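## Task

Take E01, the 96-well plate sitting in nest S3, and set it on site 3 of carrier PC7 so it lies flat within the locators with its A1 well at the corner labelled A1. Push PC7 into tracks 13-18 of the loading rails far enough that the lamp behind those tracks turns on, and leave it lowered into the tracks. E07 and E10 must stay in their nests, and sites 1 and 2 must hold nothing. Release everything and pull the hand away at the end.

## Robot and tools

Robot and scene. One arm with six revolute joints (waist, shoulder, elbow, wrist pitch, wrist yaw, wrist roll) and a two-finger gripper. Scene frame: origin on the table top straight under the arm base, +z up, +y to the left when facing along +x. The base may sit slightly tilted. Three nests stand in a line next to the apron: S1 (closest to the arm) holds E07, S2 holds E10 (384-well plate), S3 holds E01. Carrier PC7 lies loose on the apron in front of the rails and may be slid or squared up there; its site 1 is the one beside the handle. Rail tracks 1 to 18 are numbered on the apron, with track 1 on the left as seen from the base. On each labelled item, well A1 sits at the labelled short end, in the corner opposite the labelled long side. Occasionally an outside force briefly pulls on a held part or shoves a loose object.

Cameras: cam_head_left and cam_head_right (504x504, pinhole) and cam_wrist (616x616, fisheye). Pixel coordinates start at the top-left corner.

execute_actions takes "actions", a list with zero or one entry, and optional "pictures" (boolean; images come by default). An empty list just reports the current state. A motion entry is {"rows": [...], "steps": n} with n from 1 to 15 (default 15); each step lasts 1/30 s. A wait entry is {"steps": n} with n up to 300; it adds no command and returns once n steps have elapsed since the previous result, with your reply time counted in. A refused call sends nothing.

Rows: one list per control step, up to 15 lists, each exactly 7 numbers in [-1, 1], for the single arm. If fewer rows than steps are given, the last row repeats. Order: waist, shoulder, elbow, wrist pitch, wrist yaw, wrist roll, gripper opening. The first six are offsets in joint space, not poses: each is measured from the joint angles in the most recent result that reported them (before any such result in the scene, or for a second or later call in one reply, from the angles at the moment the action begins), never from the previous row. They are scaled: 1.0 equals 1.264 rad waist, 1.32 shoulder, 1.276 elbow, 1.83 wrist pitch, 1.686 wrist yaw, 2.022 wrist roll. Stated joint ranges (rad): waist -2.880 to 2.880, shoulder 0.000 to 3.142, elbow 0.000 to 3.019, wrist pitch -1.693 to 1.571, wrist yaw -1.571 to 1.571, wrist roll -2.094 to 2.094. Asking for more than 0.019 rad beyond a range end gets the call refused; true ends may differ from the stated ones by up to 0.019 rad, and a request past a true end is clipped there, sometimes reported as "joint sent to its limit" (possibly about an earlier, still running action; no message does not prove there is room). The seventh number is an absolute opening: +1 fully open (pad gap 0.094 m), -1 closed.

Motion behaviour: each joint target is kept within a fixed lead of its measured angle per step (0.264 waist, 0.32 shoulder, 0.276 elbow, 0.33 wrist pitch, 0.186 wrist yaw, 0.522 wrist roll, rad), so big moves need several actions. If targets would put the gripper over 70 mm from where it is, all are pulled back proportionally. Moves of a few millimetres may not shift the hand. All-zero offsets are not a pause: they drive back toward the reference angles, and the arm can sag a bit with each such action. To hold a posture, in a reply's first call send offsets that return to the desired angles, zeros in later calls of that reply, and increase the correction if a joint keeps falling short. Between calls the arm keeps heading to the last commanded target until it has nearly stopped or a step was HELD; after that only a new action moves or presses further, though fingers still opening or closing finish their travel.

Gripping: grip_measured gives the finger opening on the same -1..1 scale; readings can be off by about 1 mm of opening, consistently within a scene. To hold something, command an opening below grip_measured: about 0.03 below for a firm grip, less for a lighter one. Pad force tops out around 50 to 62 N (lower on some grippers, and lower on parts under about 2 mm thick); first contact can spike harder.

Result lines: Joint positions and Joint velocities list the six joints (rad, rad/s) and then the pad gap (m, m/s). Joint torques follow the same joint order; they are raw drive output with per-unit offset, scale and noise, nonzero even in free air, and friction can mask or mimic loads. "joint command not followed" means a clearance check (mounting blocks and posts count as the arm) altered or blocked targets; HELD marks steps where your row was not, or only partly, sent. MOTOR HOT appears from 85 °C while holding loads; at 100 °C an OVER-TEMPERATURE FAULT drops the arm and gripper until cooled, so avoid long heavy holds.

zoom_image: {"camera": one of cam_head_left, cam_head_right, cam_wrist, "region": [x0, y0, x1, y1]} in pixels of that camera's latest image, at most 504 by 504, returns a finer view.

finished_scene: {"scene": number} ends that scene irreversibly, grades it and starts the next; the goal must still hold then. Replying without any tool call ends everything.

Avoid: dropping or slamming items, hard impacts or forceful shoves, and anything leaving the table, which ends the scene. The simulation runs on while you think, so keep replies brief once moving; prefer smooth motion.

Each tool is called as name(argument=value, ...) on one line, values as JSON.

## Session

execute_actions(actions=[])

Scene clock: 0.00 s of 6600.00 s.
grip_measured=+1.000
Joint positions: [0.354 1.371 0.778 0.042 1.167 0.938 0.094]
Joint velocities: [ 0.005 -0.005 -0.017 -0.007 -0.007 -0.007  0.   ]
Joint torques (N m, as the arm reports them, + toward a larger angle): no reading
Motor temperatures (°C, as the motors report them): [21 22 25 23 19 22]

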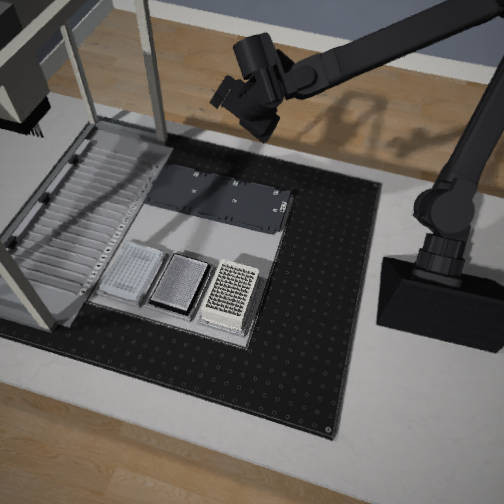

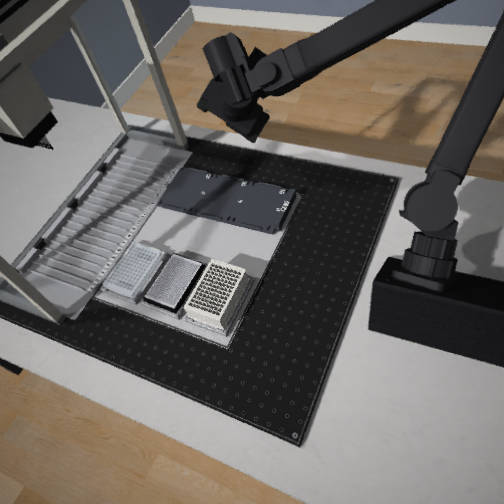

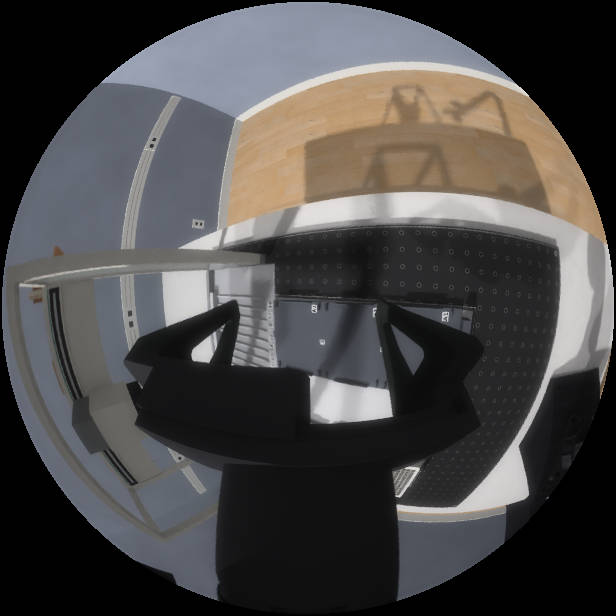

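execute_actions(actions=[{"rows":[[0.11,0.1,0.37,-0.7,-0.253,-1,1],[0.11,0.1,0.37,-0.7,-0.253,-1,1],[0.11,0.1,0.37,-0.7,-0.253,-1,1],[0.11,0.1,0.37,-0.7,-0.253,-1,1],[0.11,0.15,0.37,-0.7,-0.253,-1,1],[0.11,0.2,0.4,-0.7,-0.253,-1,1],[0.11,0.27,0.45,-0.7,-0.253,-1,1],[0.11,0.35,0.5,-0.7,-0.253,-1,1],[0.11,0.45,0.6,-0.7,-0.253,-1,1],[0.11,0.55,0.65,-0.7,-0.253,-1,1],[0.11,0.62,0.69,-0.7,-0.253,-1,1]]}], pictures=false)

execute_actions(actions=[{"steps":40}])

zoom_image(camera="cam_wrist", region=[160,50,460,330])

zoom_image(camera="cam_head_left", region=[80,230,200,330])

Scene clock: 3.80 s of 6600.00 s.
grip_measured=+1.000
Joint positions: [ 0.493  1.982  1.567 -0.956  0.747 -0.034  0.094]
Joint velocities: [-0.005  1.441  0.862 -1.756  0.022 -1.766  0.   ]
Joint torques (N m, as the arm reports them, + toward a larger angle): [16.39 -9.62  6.72  0.36 -0.19 -0.05]
Motor temperatures (°C, as the motors report them): [21 22 26 23 19 22]
Steps of this call (steps 1 to 90: nothing new was sent; then 0.30 s passed at rest; steps 91 to 105: all 15 steps of this action). Readings (joint positions):
91: [0.357 1.374 0.790 0.004 1.119 0.893]
92: [0.366 1.384 0.818 -0.064 1.059 0.833]
94: [0.397 1.422 0.900 -0.199 0.930 0.706]
98: [0.465 1.571 1.150 -0.519 0.764 0.406]
105: the state above

Scene clock: 5.13 s of 6600.00 s.
grip_measured=+1.000
Joint positions: [ 0.493  2.2    1.623 -1.224  0.739 -1.075  0.094]
Joint velocities: [-0.005  0.005  0.007  0.012 -0.051 -0.051  0.   ]
Joint torques (N m, as the arm reports them, + toward a larger angle): [ 17.21 -13.48   9.63   0.19  -0.06  -0.08]
Motor temperatures (°C, as the motors report them): [21 22 26 23 19 22]
Steps of this call (steps 1 to 40: the robot went on to your last target). Readings (joint positions):
1: [0.493 2.031 1.592 -1.017 0.746 -0.106]
2: [0.493 2.076 1.611 -1.081 0.745 -0.198]
4: [0.493 2.154 1.622 -1.168 0.743 -0.395]
8: [0.493 2.239 1.622 -1.218 0.739 -0.767]
40: the state above

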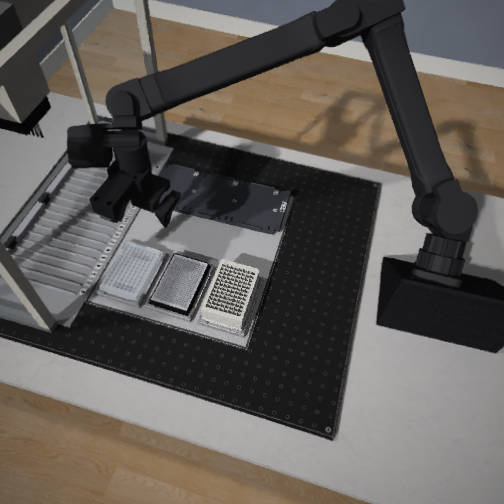

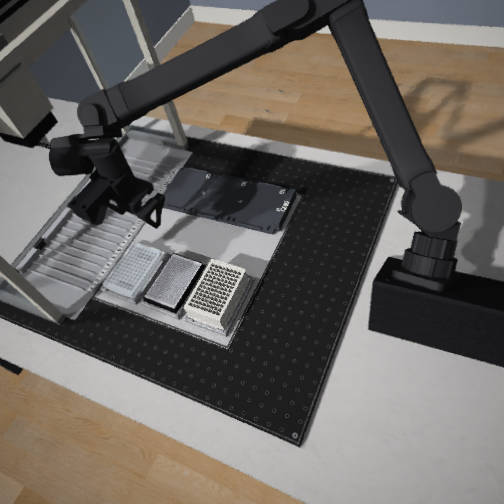

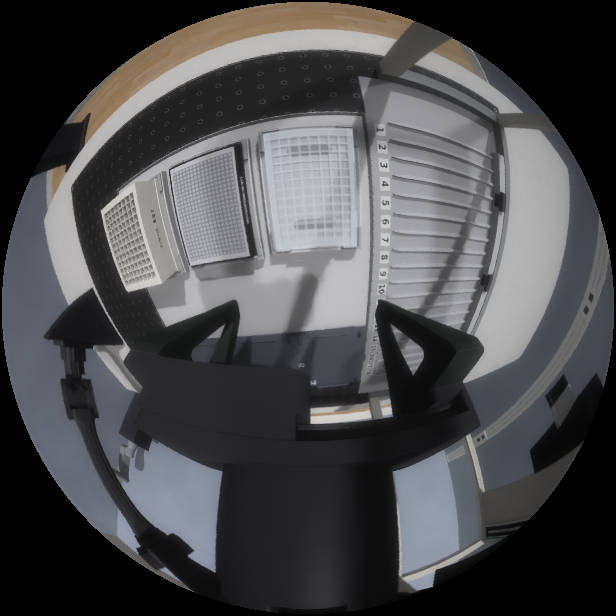

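Region (160, 50, 460, 330) of cam_wrist's 616x616 image, scaled by 1.680, with more detail than that image has; it fills the top 470 rows of this view, and the rest is white.

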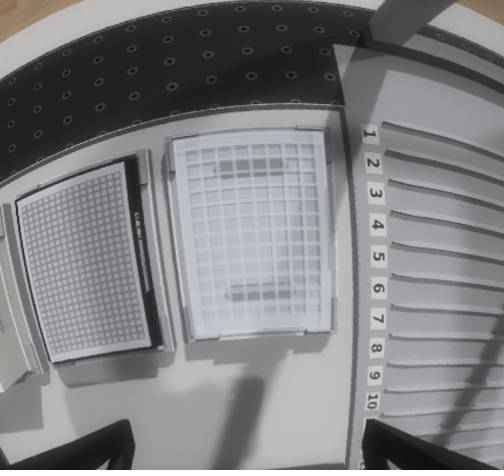

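Region (80, 230, 200, 330) of cam_head_left's 504x504 image, scaled by 4.200, with more detail than that image has.

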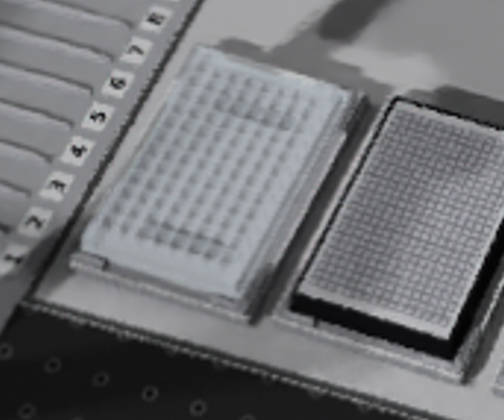

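execute_actions(actions=[{"rows":[[0,0.02,0.02,0.01,0,-0.02,1],[0,0.035,0.02,0.02,0,-0.03,1],[0,0.05,0.02,0.03,0,-0.04,1],[0,0.065,0.02,0.04,0,-0.052,1],[0,0.08,0.02,0.05,0,-0.052,1],[0,0.09,0.02,0.06,0,-0.052,1],[0,0.1,0.02,0.07,0,-0.052,1],[0,0.11,0.02,0.08,0,-0.052,1],[0,0.118,0.02,0.092,0,-0.052,1]]}], pictures=false)

execute_actions(actions=[{"steps":8}])

zoom_image(camera="cam_wrist", region=[160,100,460,400])

Scene clock: 12.40 s of 6600.00 s.
grip_measured=+1.000
Joint positions: [ 0.493  2.364  1.623 -1.075  0.739 -1.167  0.094]
Joint velocities: [-0.005  0.103 -0.012 -0.012  0.022 -0.081  0.   ]
Joint torques (N m, as the arm reports them, + toward a larger angle): [ 17.75 -14.83   8.28   1.31  -0.11  -0.05]
Motor temperatures (°C, as the motors report them): [22 22 27 23 19 22]
Steps of this call (steps 1 to 15: the robot went on to your last target; steps 16 to 90: nothing new was sent; then 3.77 s passed at rest; steps 91 to 105: all 15 steps of this action). Readings (joint positions):
91: [0.493 2.200 1.623 -1.224 0.739 -1.080]
92: [0.493 2.201 1.623 -1.221 0.739 -1.089]
94: [0.493 2.209 1.623 -1.198 0.739 -1.113]
98: [0.493 2.262 1.623 -1.129 0.739 -1.147]
105: the state above

Scene clock: 12.67 s of 6600.00 s.
grip_measured=+1.000
Joint positions: [ 0.493  2.365  1.623 -1.072  0.739 -1.171  0.094]
Joint velocities: [-0.015 -0.005 -0.002  0.002 -0.037  0.007  0.   ]
Joint torques (N m, as the arm reports them, + toward a larger angle): [ 17.79 -14.13   8.25   1.26  -0.11  -0.07]
Motor temperatures (°C, as the motors report them): [22 22 27 23 19 22]
Steps of this call (steps 1 to 8: the robot went on to your last target). Readings (joint positions):
1: [0.493 2.366 1.623 -1.075 0.739 -1.168]
2: [0.493 2.366 1.623 -1.075 0.739 -1.169]
4: [0.493 2.365 1.623 -1.072 0.739 -1.169]
8: the state above

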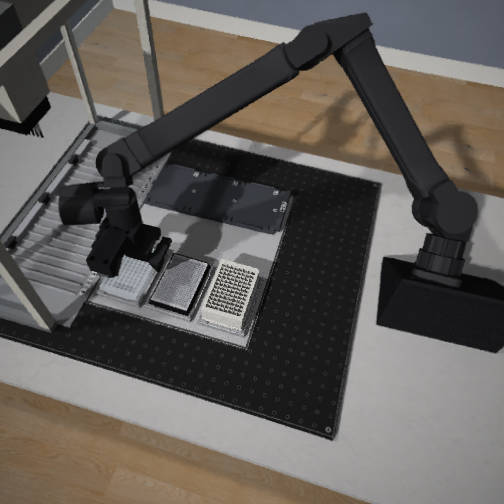

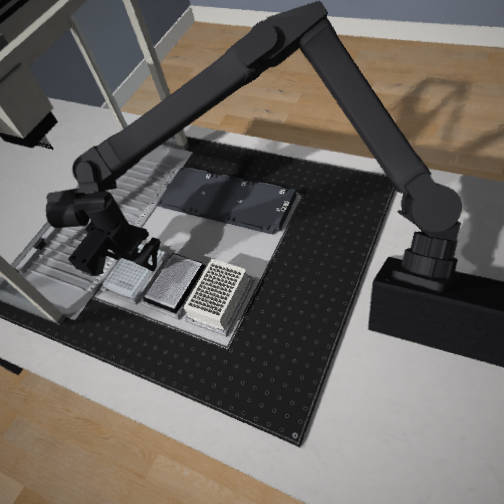

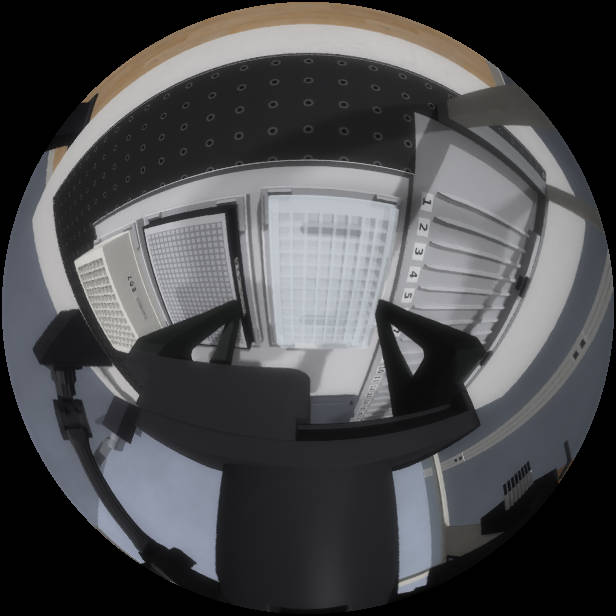

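Region (160, 100, 460, 400) of cam_wrist's 616x616 image, scaled by 1.680, with more detail than that image has.

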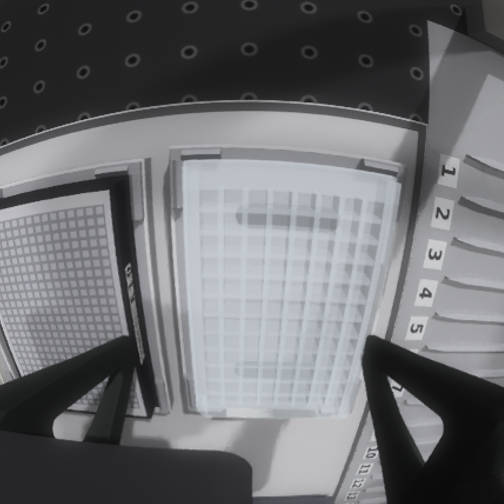

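execute_actions(actions=[{"rows":[[-0.02,0.02,0.056,0.025,0.006,-0.015,1],[-0.032,0.043,0.056,0.025,0.006,-0.015,1]]}])

zoom_image(camera="cam_wrist", region=[160,100,460,400])

Scene clock: 15.07 s of 6600.00 s.
grip_measured=+1.000
Joint positions: [ 0.469  2.395  1.657 -1.041  0.747 -1.192  0.094]
Joint velocities: [ 0.005 -0.005  0.002 -0.007  0.022 -0.051  0.   ]
Joint torques (N m, as the arm reports them, + toward a larger angle): [ 16.85 -11.76   9.19   1.2   -0.02  -0.09]
Motor temperatures (°C, as the motors report them): [22 22 27 23 19 22]
Steps of this call (steps 1 to 15: the robot went on to your last target; steps 16 to 57: nothing new was sent; steps 58 to 72: all 15 steps of this action). Readings (joint positions):
58: [0.493 2.365 1.625 -1.068 0.743 -1.175]
59: [0.492 2.368 1.629 -1.062 0.745 -1.179]
61: [0.488 2.379 1.647 -1.050 0.746 -1.184]
65: [0.476 2.391 1.657 -1.041 0.747 -1.189]
72: the state above

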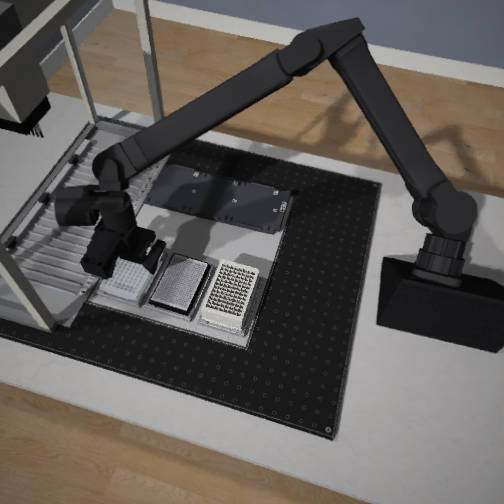

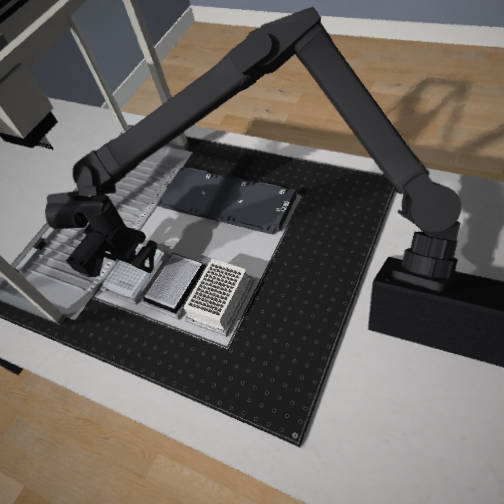

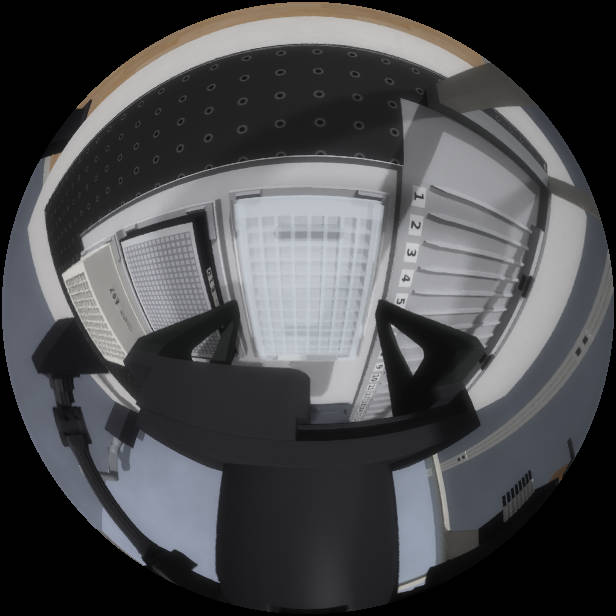

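Region (160, 100, 460, 400) of cam_wrist's 616x616 image, scaled by 1.680, with more detail than that image has.

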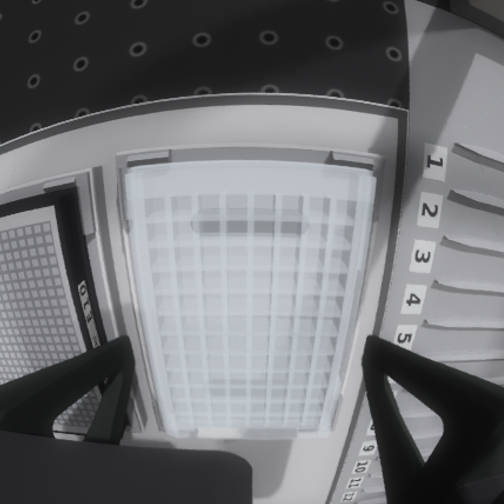

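execute_actions(actions=[{"rows":[[-0.025,0.029,0.02,0.018,0.003,-0.009,1]]}])

zoom_image(camera="cam_wrist", region=[160,100,460,400])

zoom_image(camera="cam_head_right", region=[90,230,190,310])

Scene clock: 16.80 s of 6600.00 s.
grip_measured=+1.000
Joint positions: [ 0.457  2.406  1.657 -1.026  0.749 -1.201  0.094]
Joint velocities: [ 0.005 -0.005 -0.007 -0.012 -0.007 -0.022  0.   ]
Joint torques (N m, as the arm reports them, + toward a larger angle): [ 16.58 -11.41   8.11   1.27  -0.02  -0.08]
Motor temperatures (°C, as the motors report them): [22 22 27 23 19 22]
Steps of this call (steps 1 to 15: the robot went on to your last target; steps 16 to 37: nothing new was sent; steps 38 to 52: all 15 steps of this action). Readings (joint positions):
38: [0.468 2.396 1.657 -1.039 0.748 -1.194]
39: [0.468 2.397 1.657 -1.034 0.749 -1.195]
41: [0.466 2.399 1.657 -1.028 0.749 -1.197]
45: [0.460 2.404 1.657 -1.026 0.749 -1.200]
52: the state above

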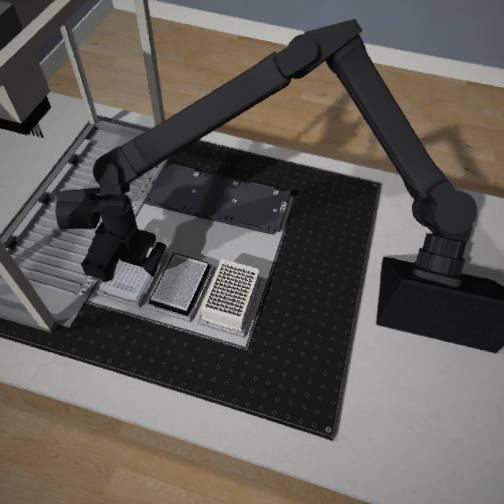

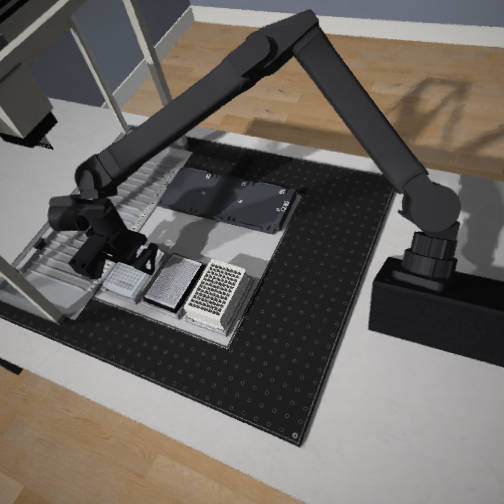

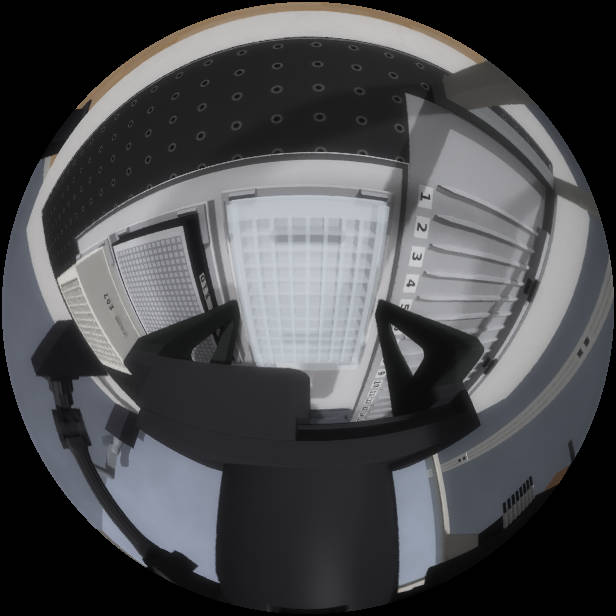

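Region (160, 100, 460, 400) of cam_wrist's 616x616 image, scaled by 1.680, with more detail than that image has.

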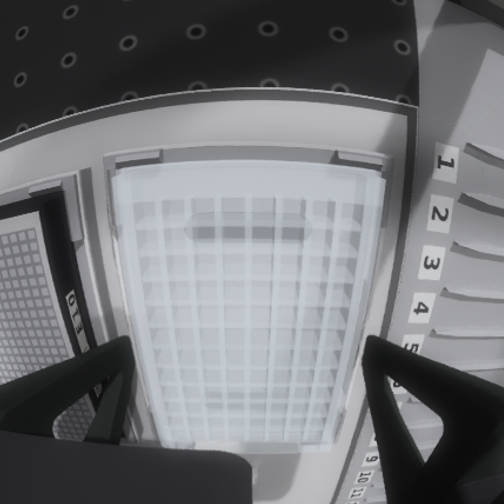

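Region (90, 230, 190, 310) of cam_head_right's 504x504 image, scaled by 5.040, with more detail than that image has; it fills the top 403 rows of this view, and the rest is white.

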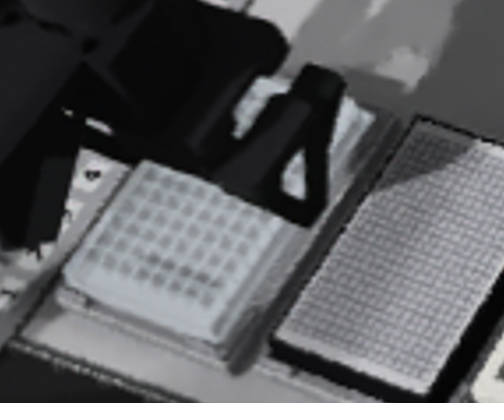

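execute_actions(actions=[{"rows":[[-0.021,0.025,0.02,0.013,0,-0.007,1]]}], pictures=false)

execute_actions(actions=[{"rows":[[0,0,0.02,0,0,0,0.92],[0,0,0.02,0,0,0,0.88],[0,0,0.02,0,0,0,0.84],[0,0,0.02,0,0,0,0.8],[0,0,0.02,0,0,0,0.77],[0,0,0.02,0,0,0,0.74],[0,0,0.02,0,0,0,0.7]]}])

zoom_image(camera="cam_head_right", region=[90,230,190,310])

Scene clock: 19.53 s of 6600.00 s.
grip_measured=+1.000
Joint positions: [ 0.453  2.409  1.657 -1.02   0.749 -1.206  0.094]
Joint velocities: [-0.005 -0.005 -0.017 -0.017  0.037 -0.037  0.   ]
Joint torques (N m, as the arm reports them, + toward a larger angle): [ 16.3  -11.66   8.11   1.26  -0.11  -0.08]
Motor temperatures (°C, as the motors report them): [22 22 28 23 19 22]
Steps of this call (steps 1 to 15: the robot went on to your last target; steps 16 to 67: nothing new was sent; steps 68 to 82: all 15 steps of this action). Readings (joint positions):
68: [0.457 2.406 1.657 -1.025 0.749 -1.202]
69: [0.457 2.407 1.657 -1.023 0.749 -1.203]
71: [0.456 2.407 1.657 -1.021 0.749 -1.204]
75: [0.454 2.409 1.657 -1.020 0.749 -1.205]
82: the state above

Scene clock: 20.03 s of 6600.00 s.
grip_measured=+0.739
Joint positions: [ 0.453  2.409  1.657 -1.02   0.749 -1.206  0.082]
Joint velocities: [-0.005 -0.005 -0.002 -0.007 -0.037 -0.037  0.   ]
Joint torques (N m, as the arm reports them, + toward a larger angle): [ 18.34 -13.87   8.12   0.68  -0.1    0.  ]
Motor temperatures (°C, as the motors report them): [22 22 28 23 19 22]
Steps of this call (steps 1 to 15: all 15 steps of this action). Readings (joint positions):
1: [0.453 2.409 1.657 -1.020 0.749 -1.206]
2: [0.453 2.409 1.657 -1.020 0.749 -1.206]
4: [0.453 2.409 1.657 -1.020 0.749 -1.206]
8: [0.453 2.409 1.657 -1.020 0.749 -1.206]
15: the state above

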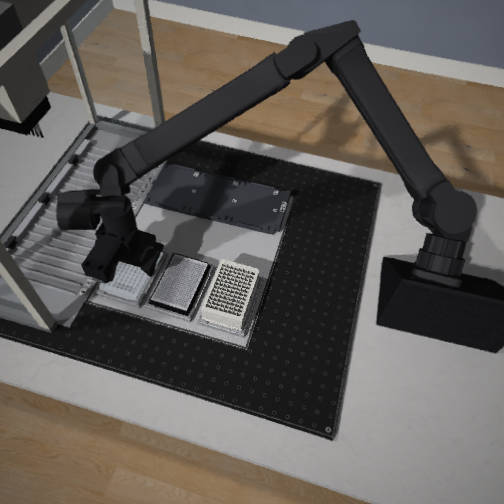

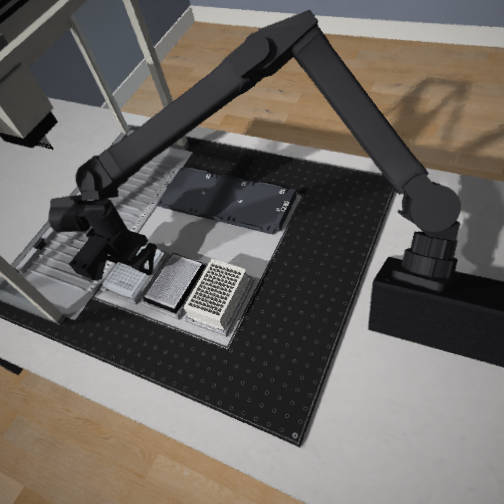

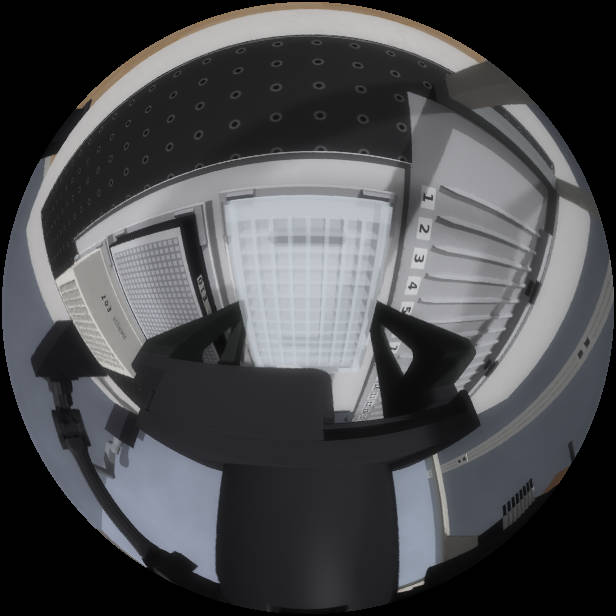

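Region (90, 230, 190, 310) of cam_head_right's 504x504 image, scaled by 5.040, with more detail than that image has; it fills the top 403 rows of this view, and the rest is white.

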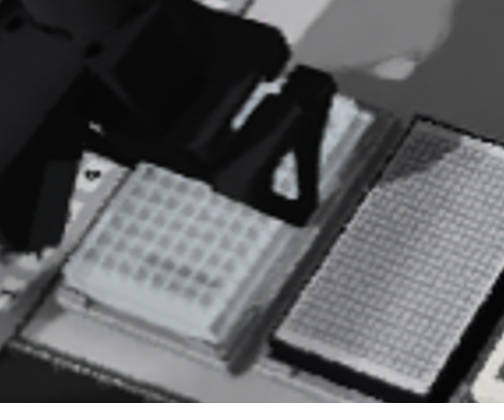

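Shallow grip; regrip slightly deeper.

execute_actions(actions=[{"rows":[[0,0,0.02,0,0,0,0.8],[0,0,0.02,0,0,0,0.8],[0,0,0.02,0,0,0,0.8],[-0.022,0.027,0.02,0.013,0,-0.007,0.8]]}], pictures=false)

execute_actions(actions=[{"rows":[[0,0,0.02,0,0,0,0.77],[0,0,0.02,0,0,0,0.74],[0,0,0.02,0,0,0,0.7]],"steps":8}])

Scene clock: 22.17 s of 6600.00 s.
grip_measured=+0.802
Joint positions: [ 0.453  2.41   1.657 -1.02   0.749 -1.207  0.085]
Joint velocities: [-0.005  0.005 -0.002 -0.007 -0.051  0.022 -0.001]
Joint torques (N m, as the arm reports them, + toward a larger angle): [ 15.87 -11.2    8.12   1.48  -0.11  -0.13]
Motor temperatures (°C, as the motors report them): [22 22 28 23 19 22]
Steps of this call (steps 1 to 15: the robot went on to your last target; steps 16 to 49: nothing new was sent; steps 50 to 64: all 15 steps of this action). Readings (joint positions):
50: [0.453 2.409 1.657 -1.020 0.749 -1.206]
51: [0.453 2.409 1.657 -1.020 0.749 -1.206]
53: [0.453 2.410 1.657 -1.020 0.749 -1.206]
57: [0.453 2.410 1.657 -1.020 0.749 -1.207]
64: the state above

Scene clock: 22.43 s of 6600.00 s.
grip_measured=+0.740
Joint positions: [ 0.453  2.41   1.657 -1.02   0.749 -1.207  0.082]
Joint velocities: [-0.015 -0.015 -0.002 -0.007  0.022 -0.051  0.001]
Joint torques (N m, as the arm reports them, + toward a larger angle): [ 18.26 -13.86   8.11   0.69  -0.12   0.  ]
Motor temperatures (°C, as the motors report them): [22 22 28 23 19 22]
Steps of this call (steps 1 to 8: all 8 steps of this action). Readings (joint positions):
1: [0.453 2.410 1.657 -1.020 0.749 -1.207]
2: [0.453 2.410 1.657 -1.020 0.749 -1.207]
4: [0.453 2.410 1.657 -1.020 0.749 -1.207]
8: the state above

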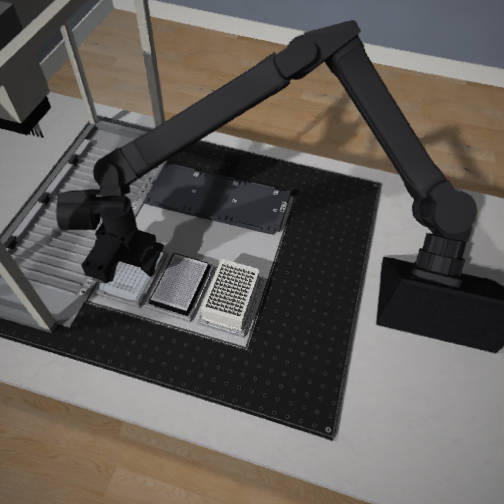

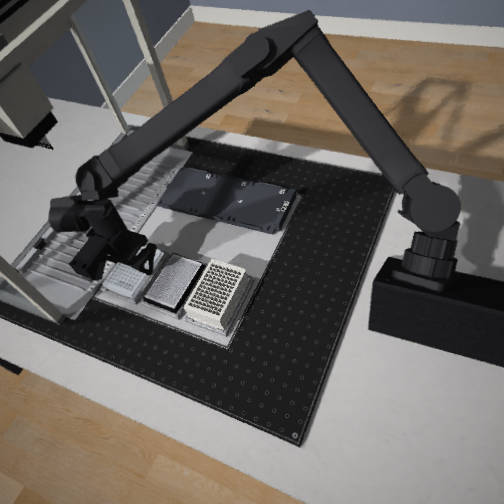

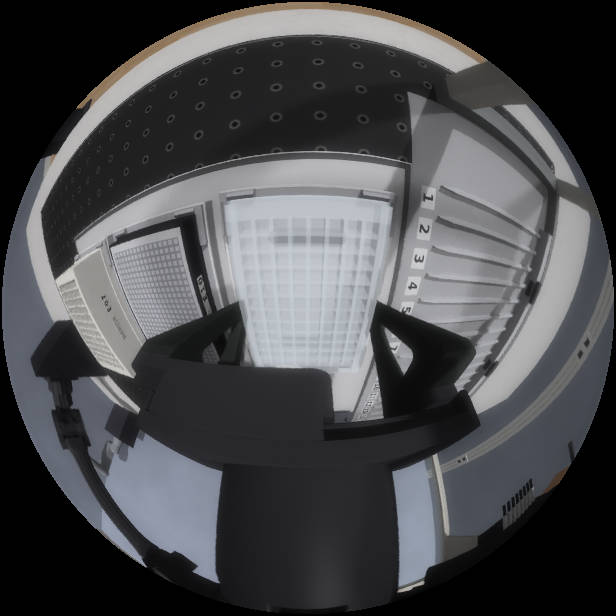

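execute_actions(actions=[{"rows":[[0.02,-0.022,0.02,-0.008,0,0,0.7],[0.027,-0.03,0.02,-0.012,0,0.005,0.7],[0.034,-0.038,0.02,-0.016,0,0.01,0.7],[0.038,-0.042,0.02,-0.022,0,0.012,0.7],[0.038,-0.042,0.02,-0.028,0,0.012,0.7]]}])

Scene clock: 25.23 s of 6600.00 s.
grip_measured=+0.740
Joint positions: [ 0.491  2.371  1.657 -1.054  0.749 -1.192  0.082]
Joint velocities: [-0.024 -0.005  0.002 -0.002 -0.022 -0.051 -0.   ]
Joint torques (N m, as the arm reports them, + toward a larger angle): [ 18.56 -15.19   8.48   0.16  -0.1    0.1 ]
Motor temperatures (°C, as the motors report them): [22 23 28 23 19 22]
Steps of this call (steps 1 to 15: the robot went on to your last target; steps 16 to 69: nothing new was sent; steps 70 to 84: all 15 steps of this action). Readings (joint positions):
70: [0.454 2.410 1.657 -1.020 0.749 -1.207]
71: [0.454 2.409 1.657 -1.022 0.749 -1.206]
73: [0.458 2.405 1.657 -1.030 0.749 -1.201]
77: [0.474 2.388 1.657 -1.052 0.749 -1.195]
84: the state above

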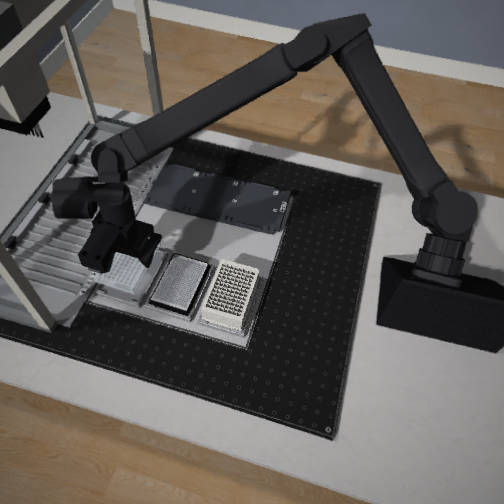

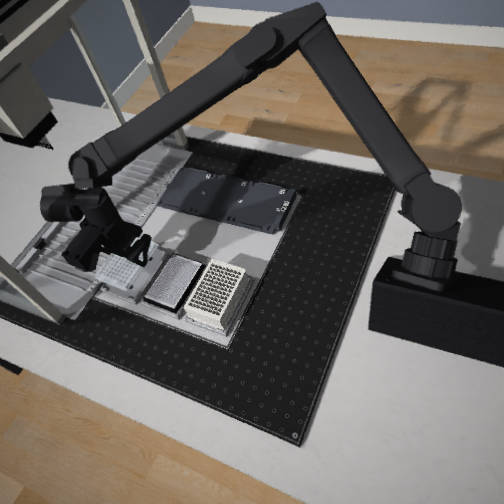

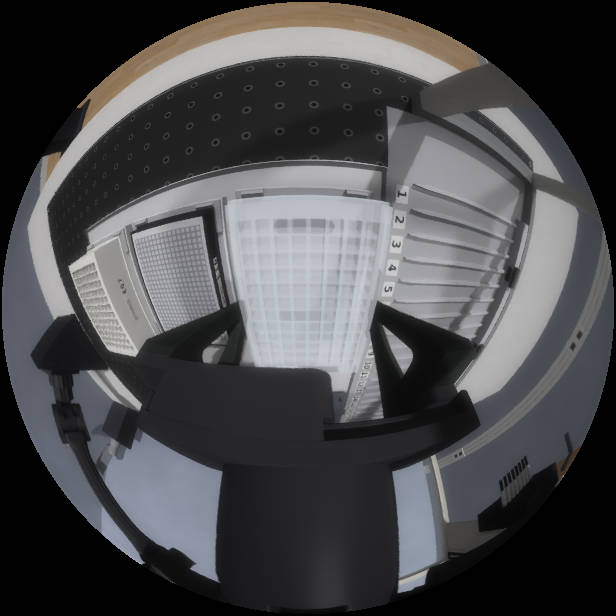

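execute_actions(actions=[{"rows":[[0,-0.03,0,-0.01,0,0,0.7],[-0.015,-0.045,0,-0.015,0,-0.01,0.7],[-0.03,-0.06,-0.01,-0.02,0,-0.02,0.7],[-0.045,-0.08,-0.015,-0.025,0,-0.035,0.7],[-0.06,-0.1,-0.02,-0.03,0.005,-0.05,0.7],[-0.075,-0.12,-0.025,-0.03,0.005,-0.065,0.7],[-0.09,-0.14,-0.03,-0.035,0.01,-0.08,0.7],[-0.105,-0.16,-0.035,-0.035,0.01,-0.095,0.7],[-0.12,-0.175,-0.04,-0.04,0.015,-0.11,0.7],[-0.135,-0.19,-0.04,-0.04,0.015,-0.125,0.7],[-0.15,-0.205,-0.04,-0.045,0.02,-0.14,0.7],[-0.165,-0.22,-0.04,-0.045,0.02,-0.15,0.7],[-0.18,-0.23,-0.04,-0.049,0.022,-0.16,0.7],[-0.195,-0.24,-0.04,-0.049,0.022,-0.172,0.7],[-0.205,-0.245,-0.04,-0.049,0.022,-0.172,0.7]]}], pictures=false)

execute_actions(actions=[{"steps":18}])

zoom_image(camera="cam_wrist", region=[160,100,460,330])

Scene clock: 29.70 s of 6600.00 s.
grip_measured=+0.740
Joint positions: [ 0.343  2.147  1.625 -1.107  0.777 -1.394  0.082]
Joint velocities: [-0.611 -0.63   0.002 -0.085  0.081 -0.549  0.001]
Joint torques (N m, as the arm reports them, + toward a larger angle): [ 15.09 -14.25   5.33   0.09   0.    -0.05]
Motor temperatures (°C, as the motors report them): [22 23 28 23 19 22]
Steps of this call (steps 1 to 15: the robot went on to your last target; steps 16 to 90: nothing new was sent; then 0.97 s passed at rest; steps 91 to 105: all 15 steps of this action). Readings (joint positions):
91: [0.491 2.370 1.657 -1.054 0.749 -1.191]
92: [0.491 2.369 1.657 -1.057 0.749 -1.193]
94: [0.488 2.356 1.653 -1.067 0.749 -1.208]
98: [0.459 2.294 1.630 -1.087 0.754 -1.264]
105: the state above

Scene clock: 30.30 s of 6600.00 s.
grip_measured=+0.740
Joint positions: [ 0.218  2.027  1.616 -1.126  0.788 -1.528  0.082]
Joint velocities: [-0.005 -0.005 -0.012 -0.017 -0.022 -0.037 -0.   ]
Joint torques (N m, as the arm reports them, + toward a larger angle): [ 18.28 -11.17   5.42   0.1   -0.19  -0.08]
Motor temperatures (°C, as the motors report them): [22 23 28 23 19 22]
Steps of this call (steps 1 to 18: the robot went on to your last target). Readings (joint positions):
1: [0.322 2.125 1.625 -1.110 0.779 -1.414]
2: [0.299 2.104 1.625 -1.115 0.781 -1.436]
4: [0.256 2.066 1.625 -1.122 0.785 -1.470]
8: [0.206 2.027 1.625 -1.126 0.788 -1.506]
18: the state above

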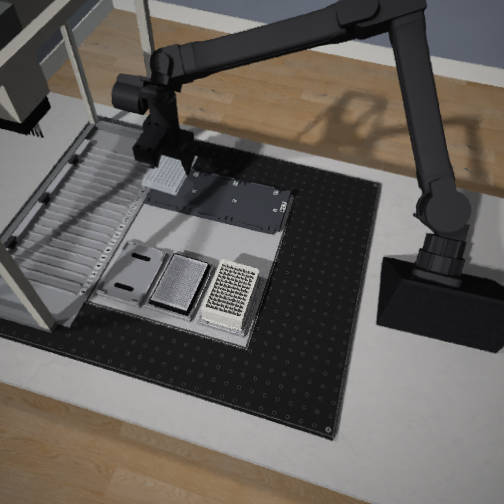

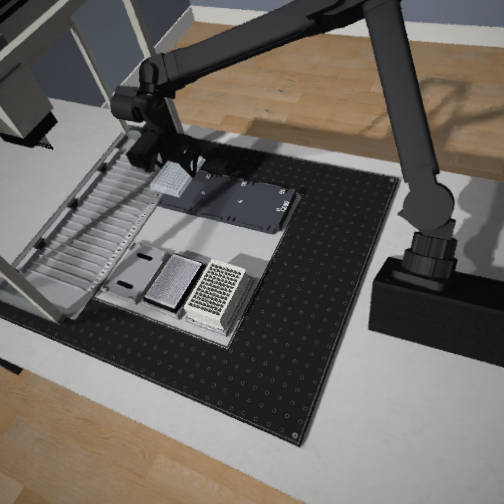

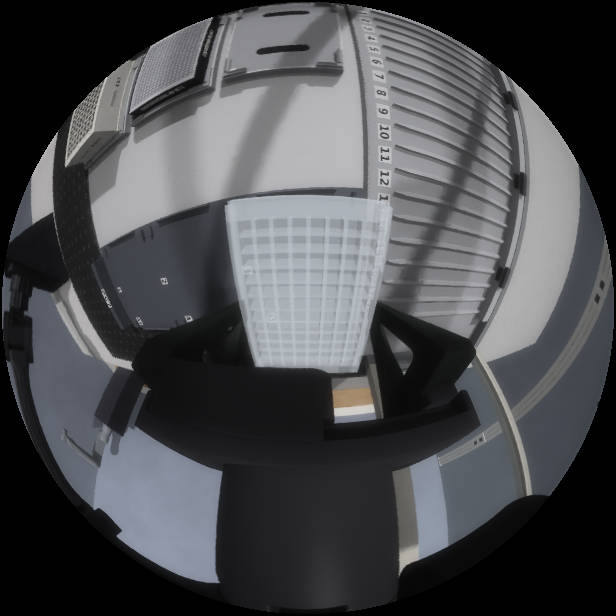

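Region (160, 100, 460, 330) of cam_wrist's 616x616 image, scaled by 1.680, with more detail than that image has; it fills the top 386 rows of this view, and the rest is white.

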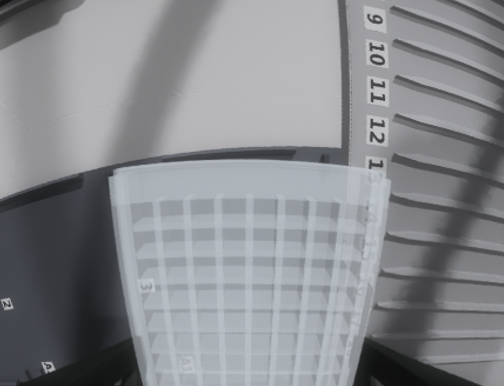

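execute_actions(actions=[{"rows":[[-0.02,0.02,-0.02,0.02,0,-0.04,0.7],[-0.03,0.027,-0.026,0.03,0,-0.06,0.7],[-0.04,0.027,-0.032,0.042,0,-0.08,0.7]]}])

zoom_image(camera="cam_wrist", region=[160,100,460,330])

Scene clock: 32.83 s of 6600.00 s.
grip_measured=+0.740
Joint positions: [ 0.176  2.043  1.584 -1.067  0.788 -1.675  0.082]
Joint velocities: [ 0.005 -0.005 -0.007  0.002 -0.037 -0.081 -0.   ]
Joint torques (N m, as the arm reports them, + toward a larger angle): [ 16.12 -11.31   5.2    1.12  -0.11  -0.08]
Motor temperatures (°C, as the motors report them): [22 23 28 23 19 22]
Steps of this call (steps 1 to 15: the robot went on to your last target; steps 16 to 61: nothing new was sent; steps 62 to 76: all 15 steps of this action). Readings (joint positions):
62: [0.217 2.027 1.614 -1.123 0.788 -1.542]
63: [0.216 2.027 1.610 -1.113 0.788 -1.560]
65: [0.211 2.028 1.598 -1.084 0.788 -1.602]
69: [0.189 2.037 1.586 -1.070 0.788 -1.649]
76: the state above

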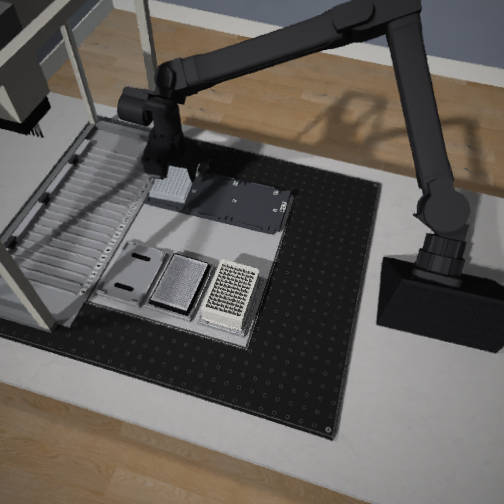

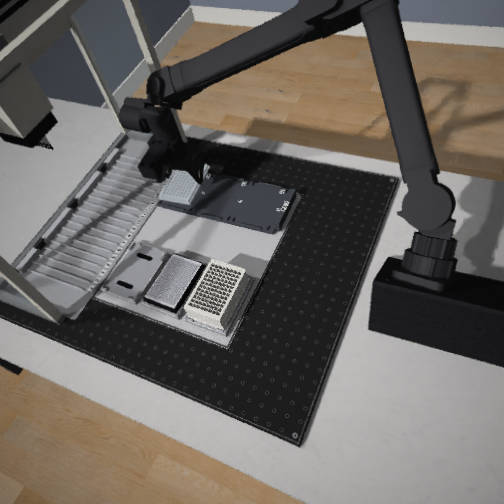

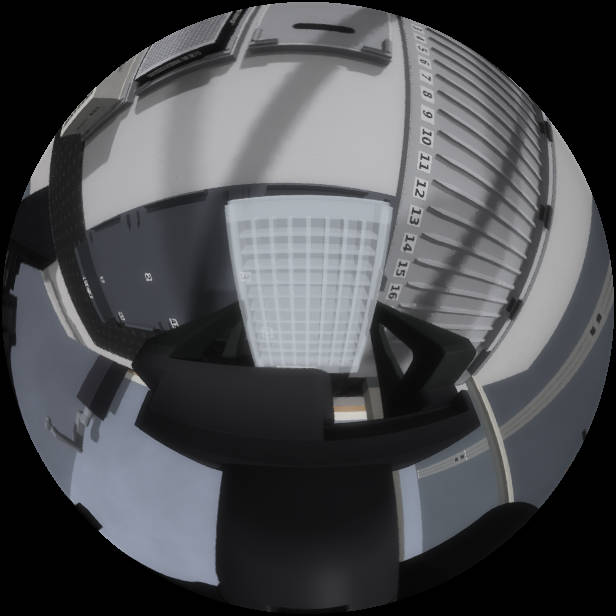

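Region (160, 100, 460, 330) of cam_wrist's 616x616 image, scaled by 1.680, with more detail than that image has; it fills the top 386 rows of this view, and the rest is white.

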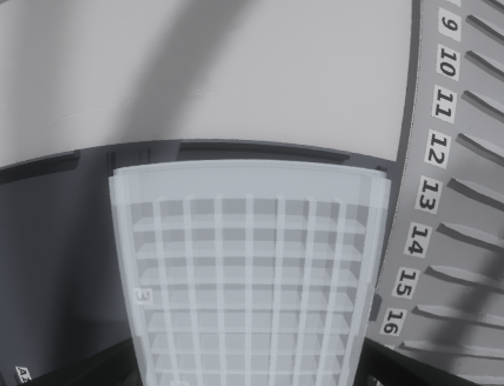

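execute_actions(actions=[{"rows":[[-0.021,0.028,0.01,0.021,0,0.022,0.7]]}])

zoom_image(camera="cam_wrist", region=[190,160,430,380])

Scene clock: 35.77 s of 6600.00 s.
grip_measured=+0.740
Joint positions: [ 0.168  2.056  1.584 -1.046  0.788 -1.641  0.082]
Joint velocities: [ 0.005  0.005 -0.012 -0.007 -0.022  0.007  0.   ]
Joint torques (N m, as the arm reports them, + toward a larger angle): [ 15.39 -11.33   6.86   1.2   -0.1    0.09]
Motor temperatures (°C, as the motors report them): [22 23 27 23 19 22]
Steps of this call (steps 1 to 15: the robot went on to your last target; steps 16 to 73: nothing new was sent; steps 74 to 88: all 15 steps of this action). Readings (joint positions):
74: [0.175 2.044 1.584 -1.063 0.788 -1.676]
75: [0.175 2.044 1.584 -1.057 0.788 -1.668]
77: [0.173 2.047 1.584 -1.048 0.788 -1.657]
81: [0.169 2.053 1.584 -1.046 0.788 -1.647]
88: the state above

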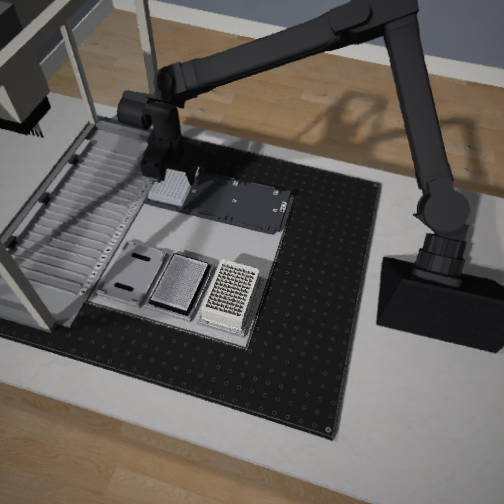

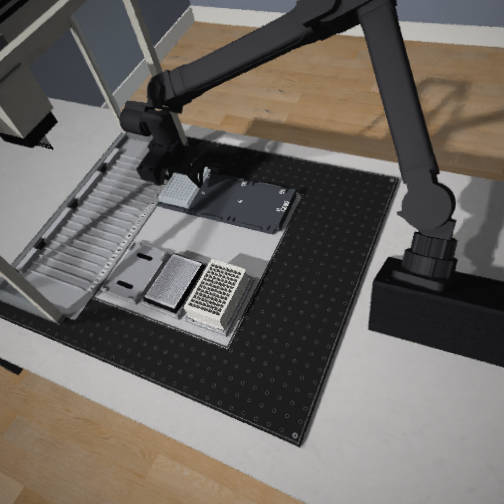

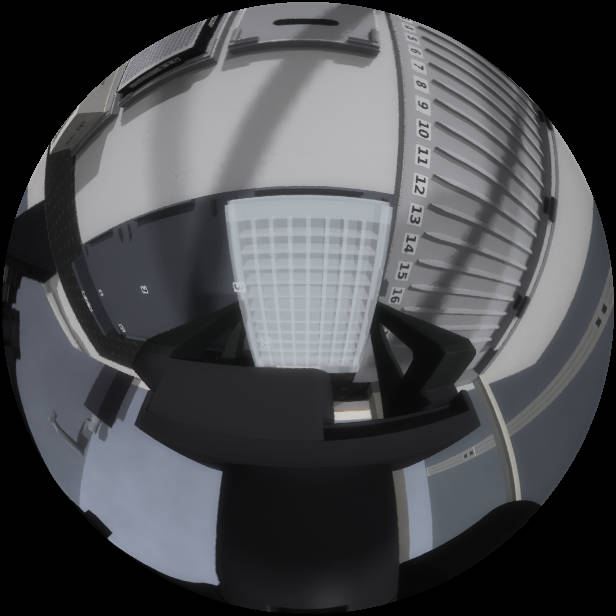

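Region (190, 160, 430, 380) of cam_wrist's 616x616 image, scaled by 2.100, with more detail than that image has; it fills the top 462 rows of this view, and the rest is white.

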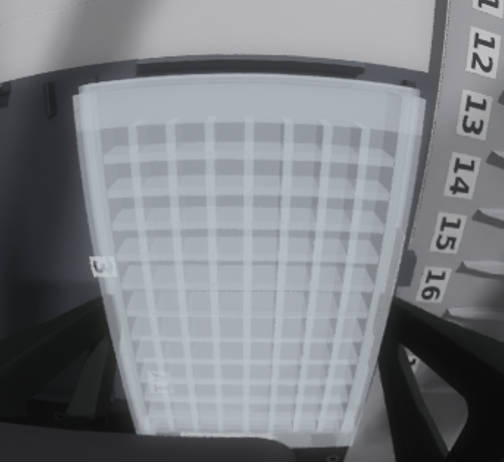

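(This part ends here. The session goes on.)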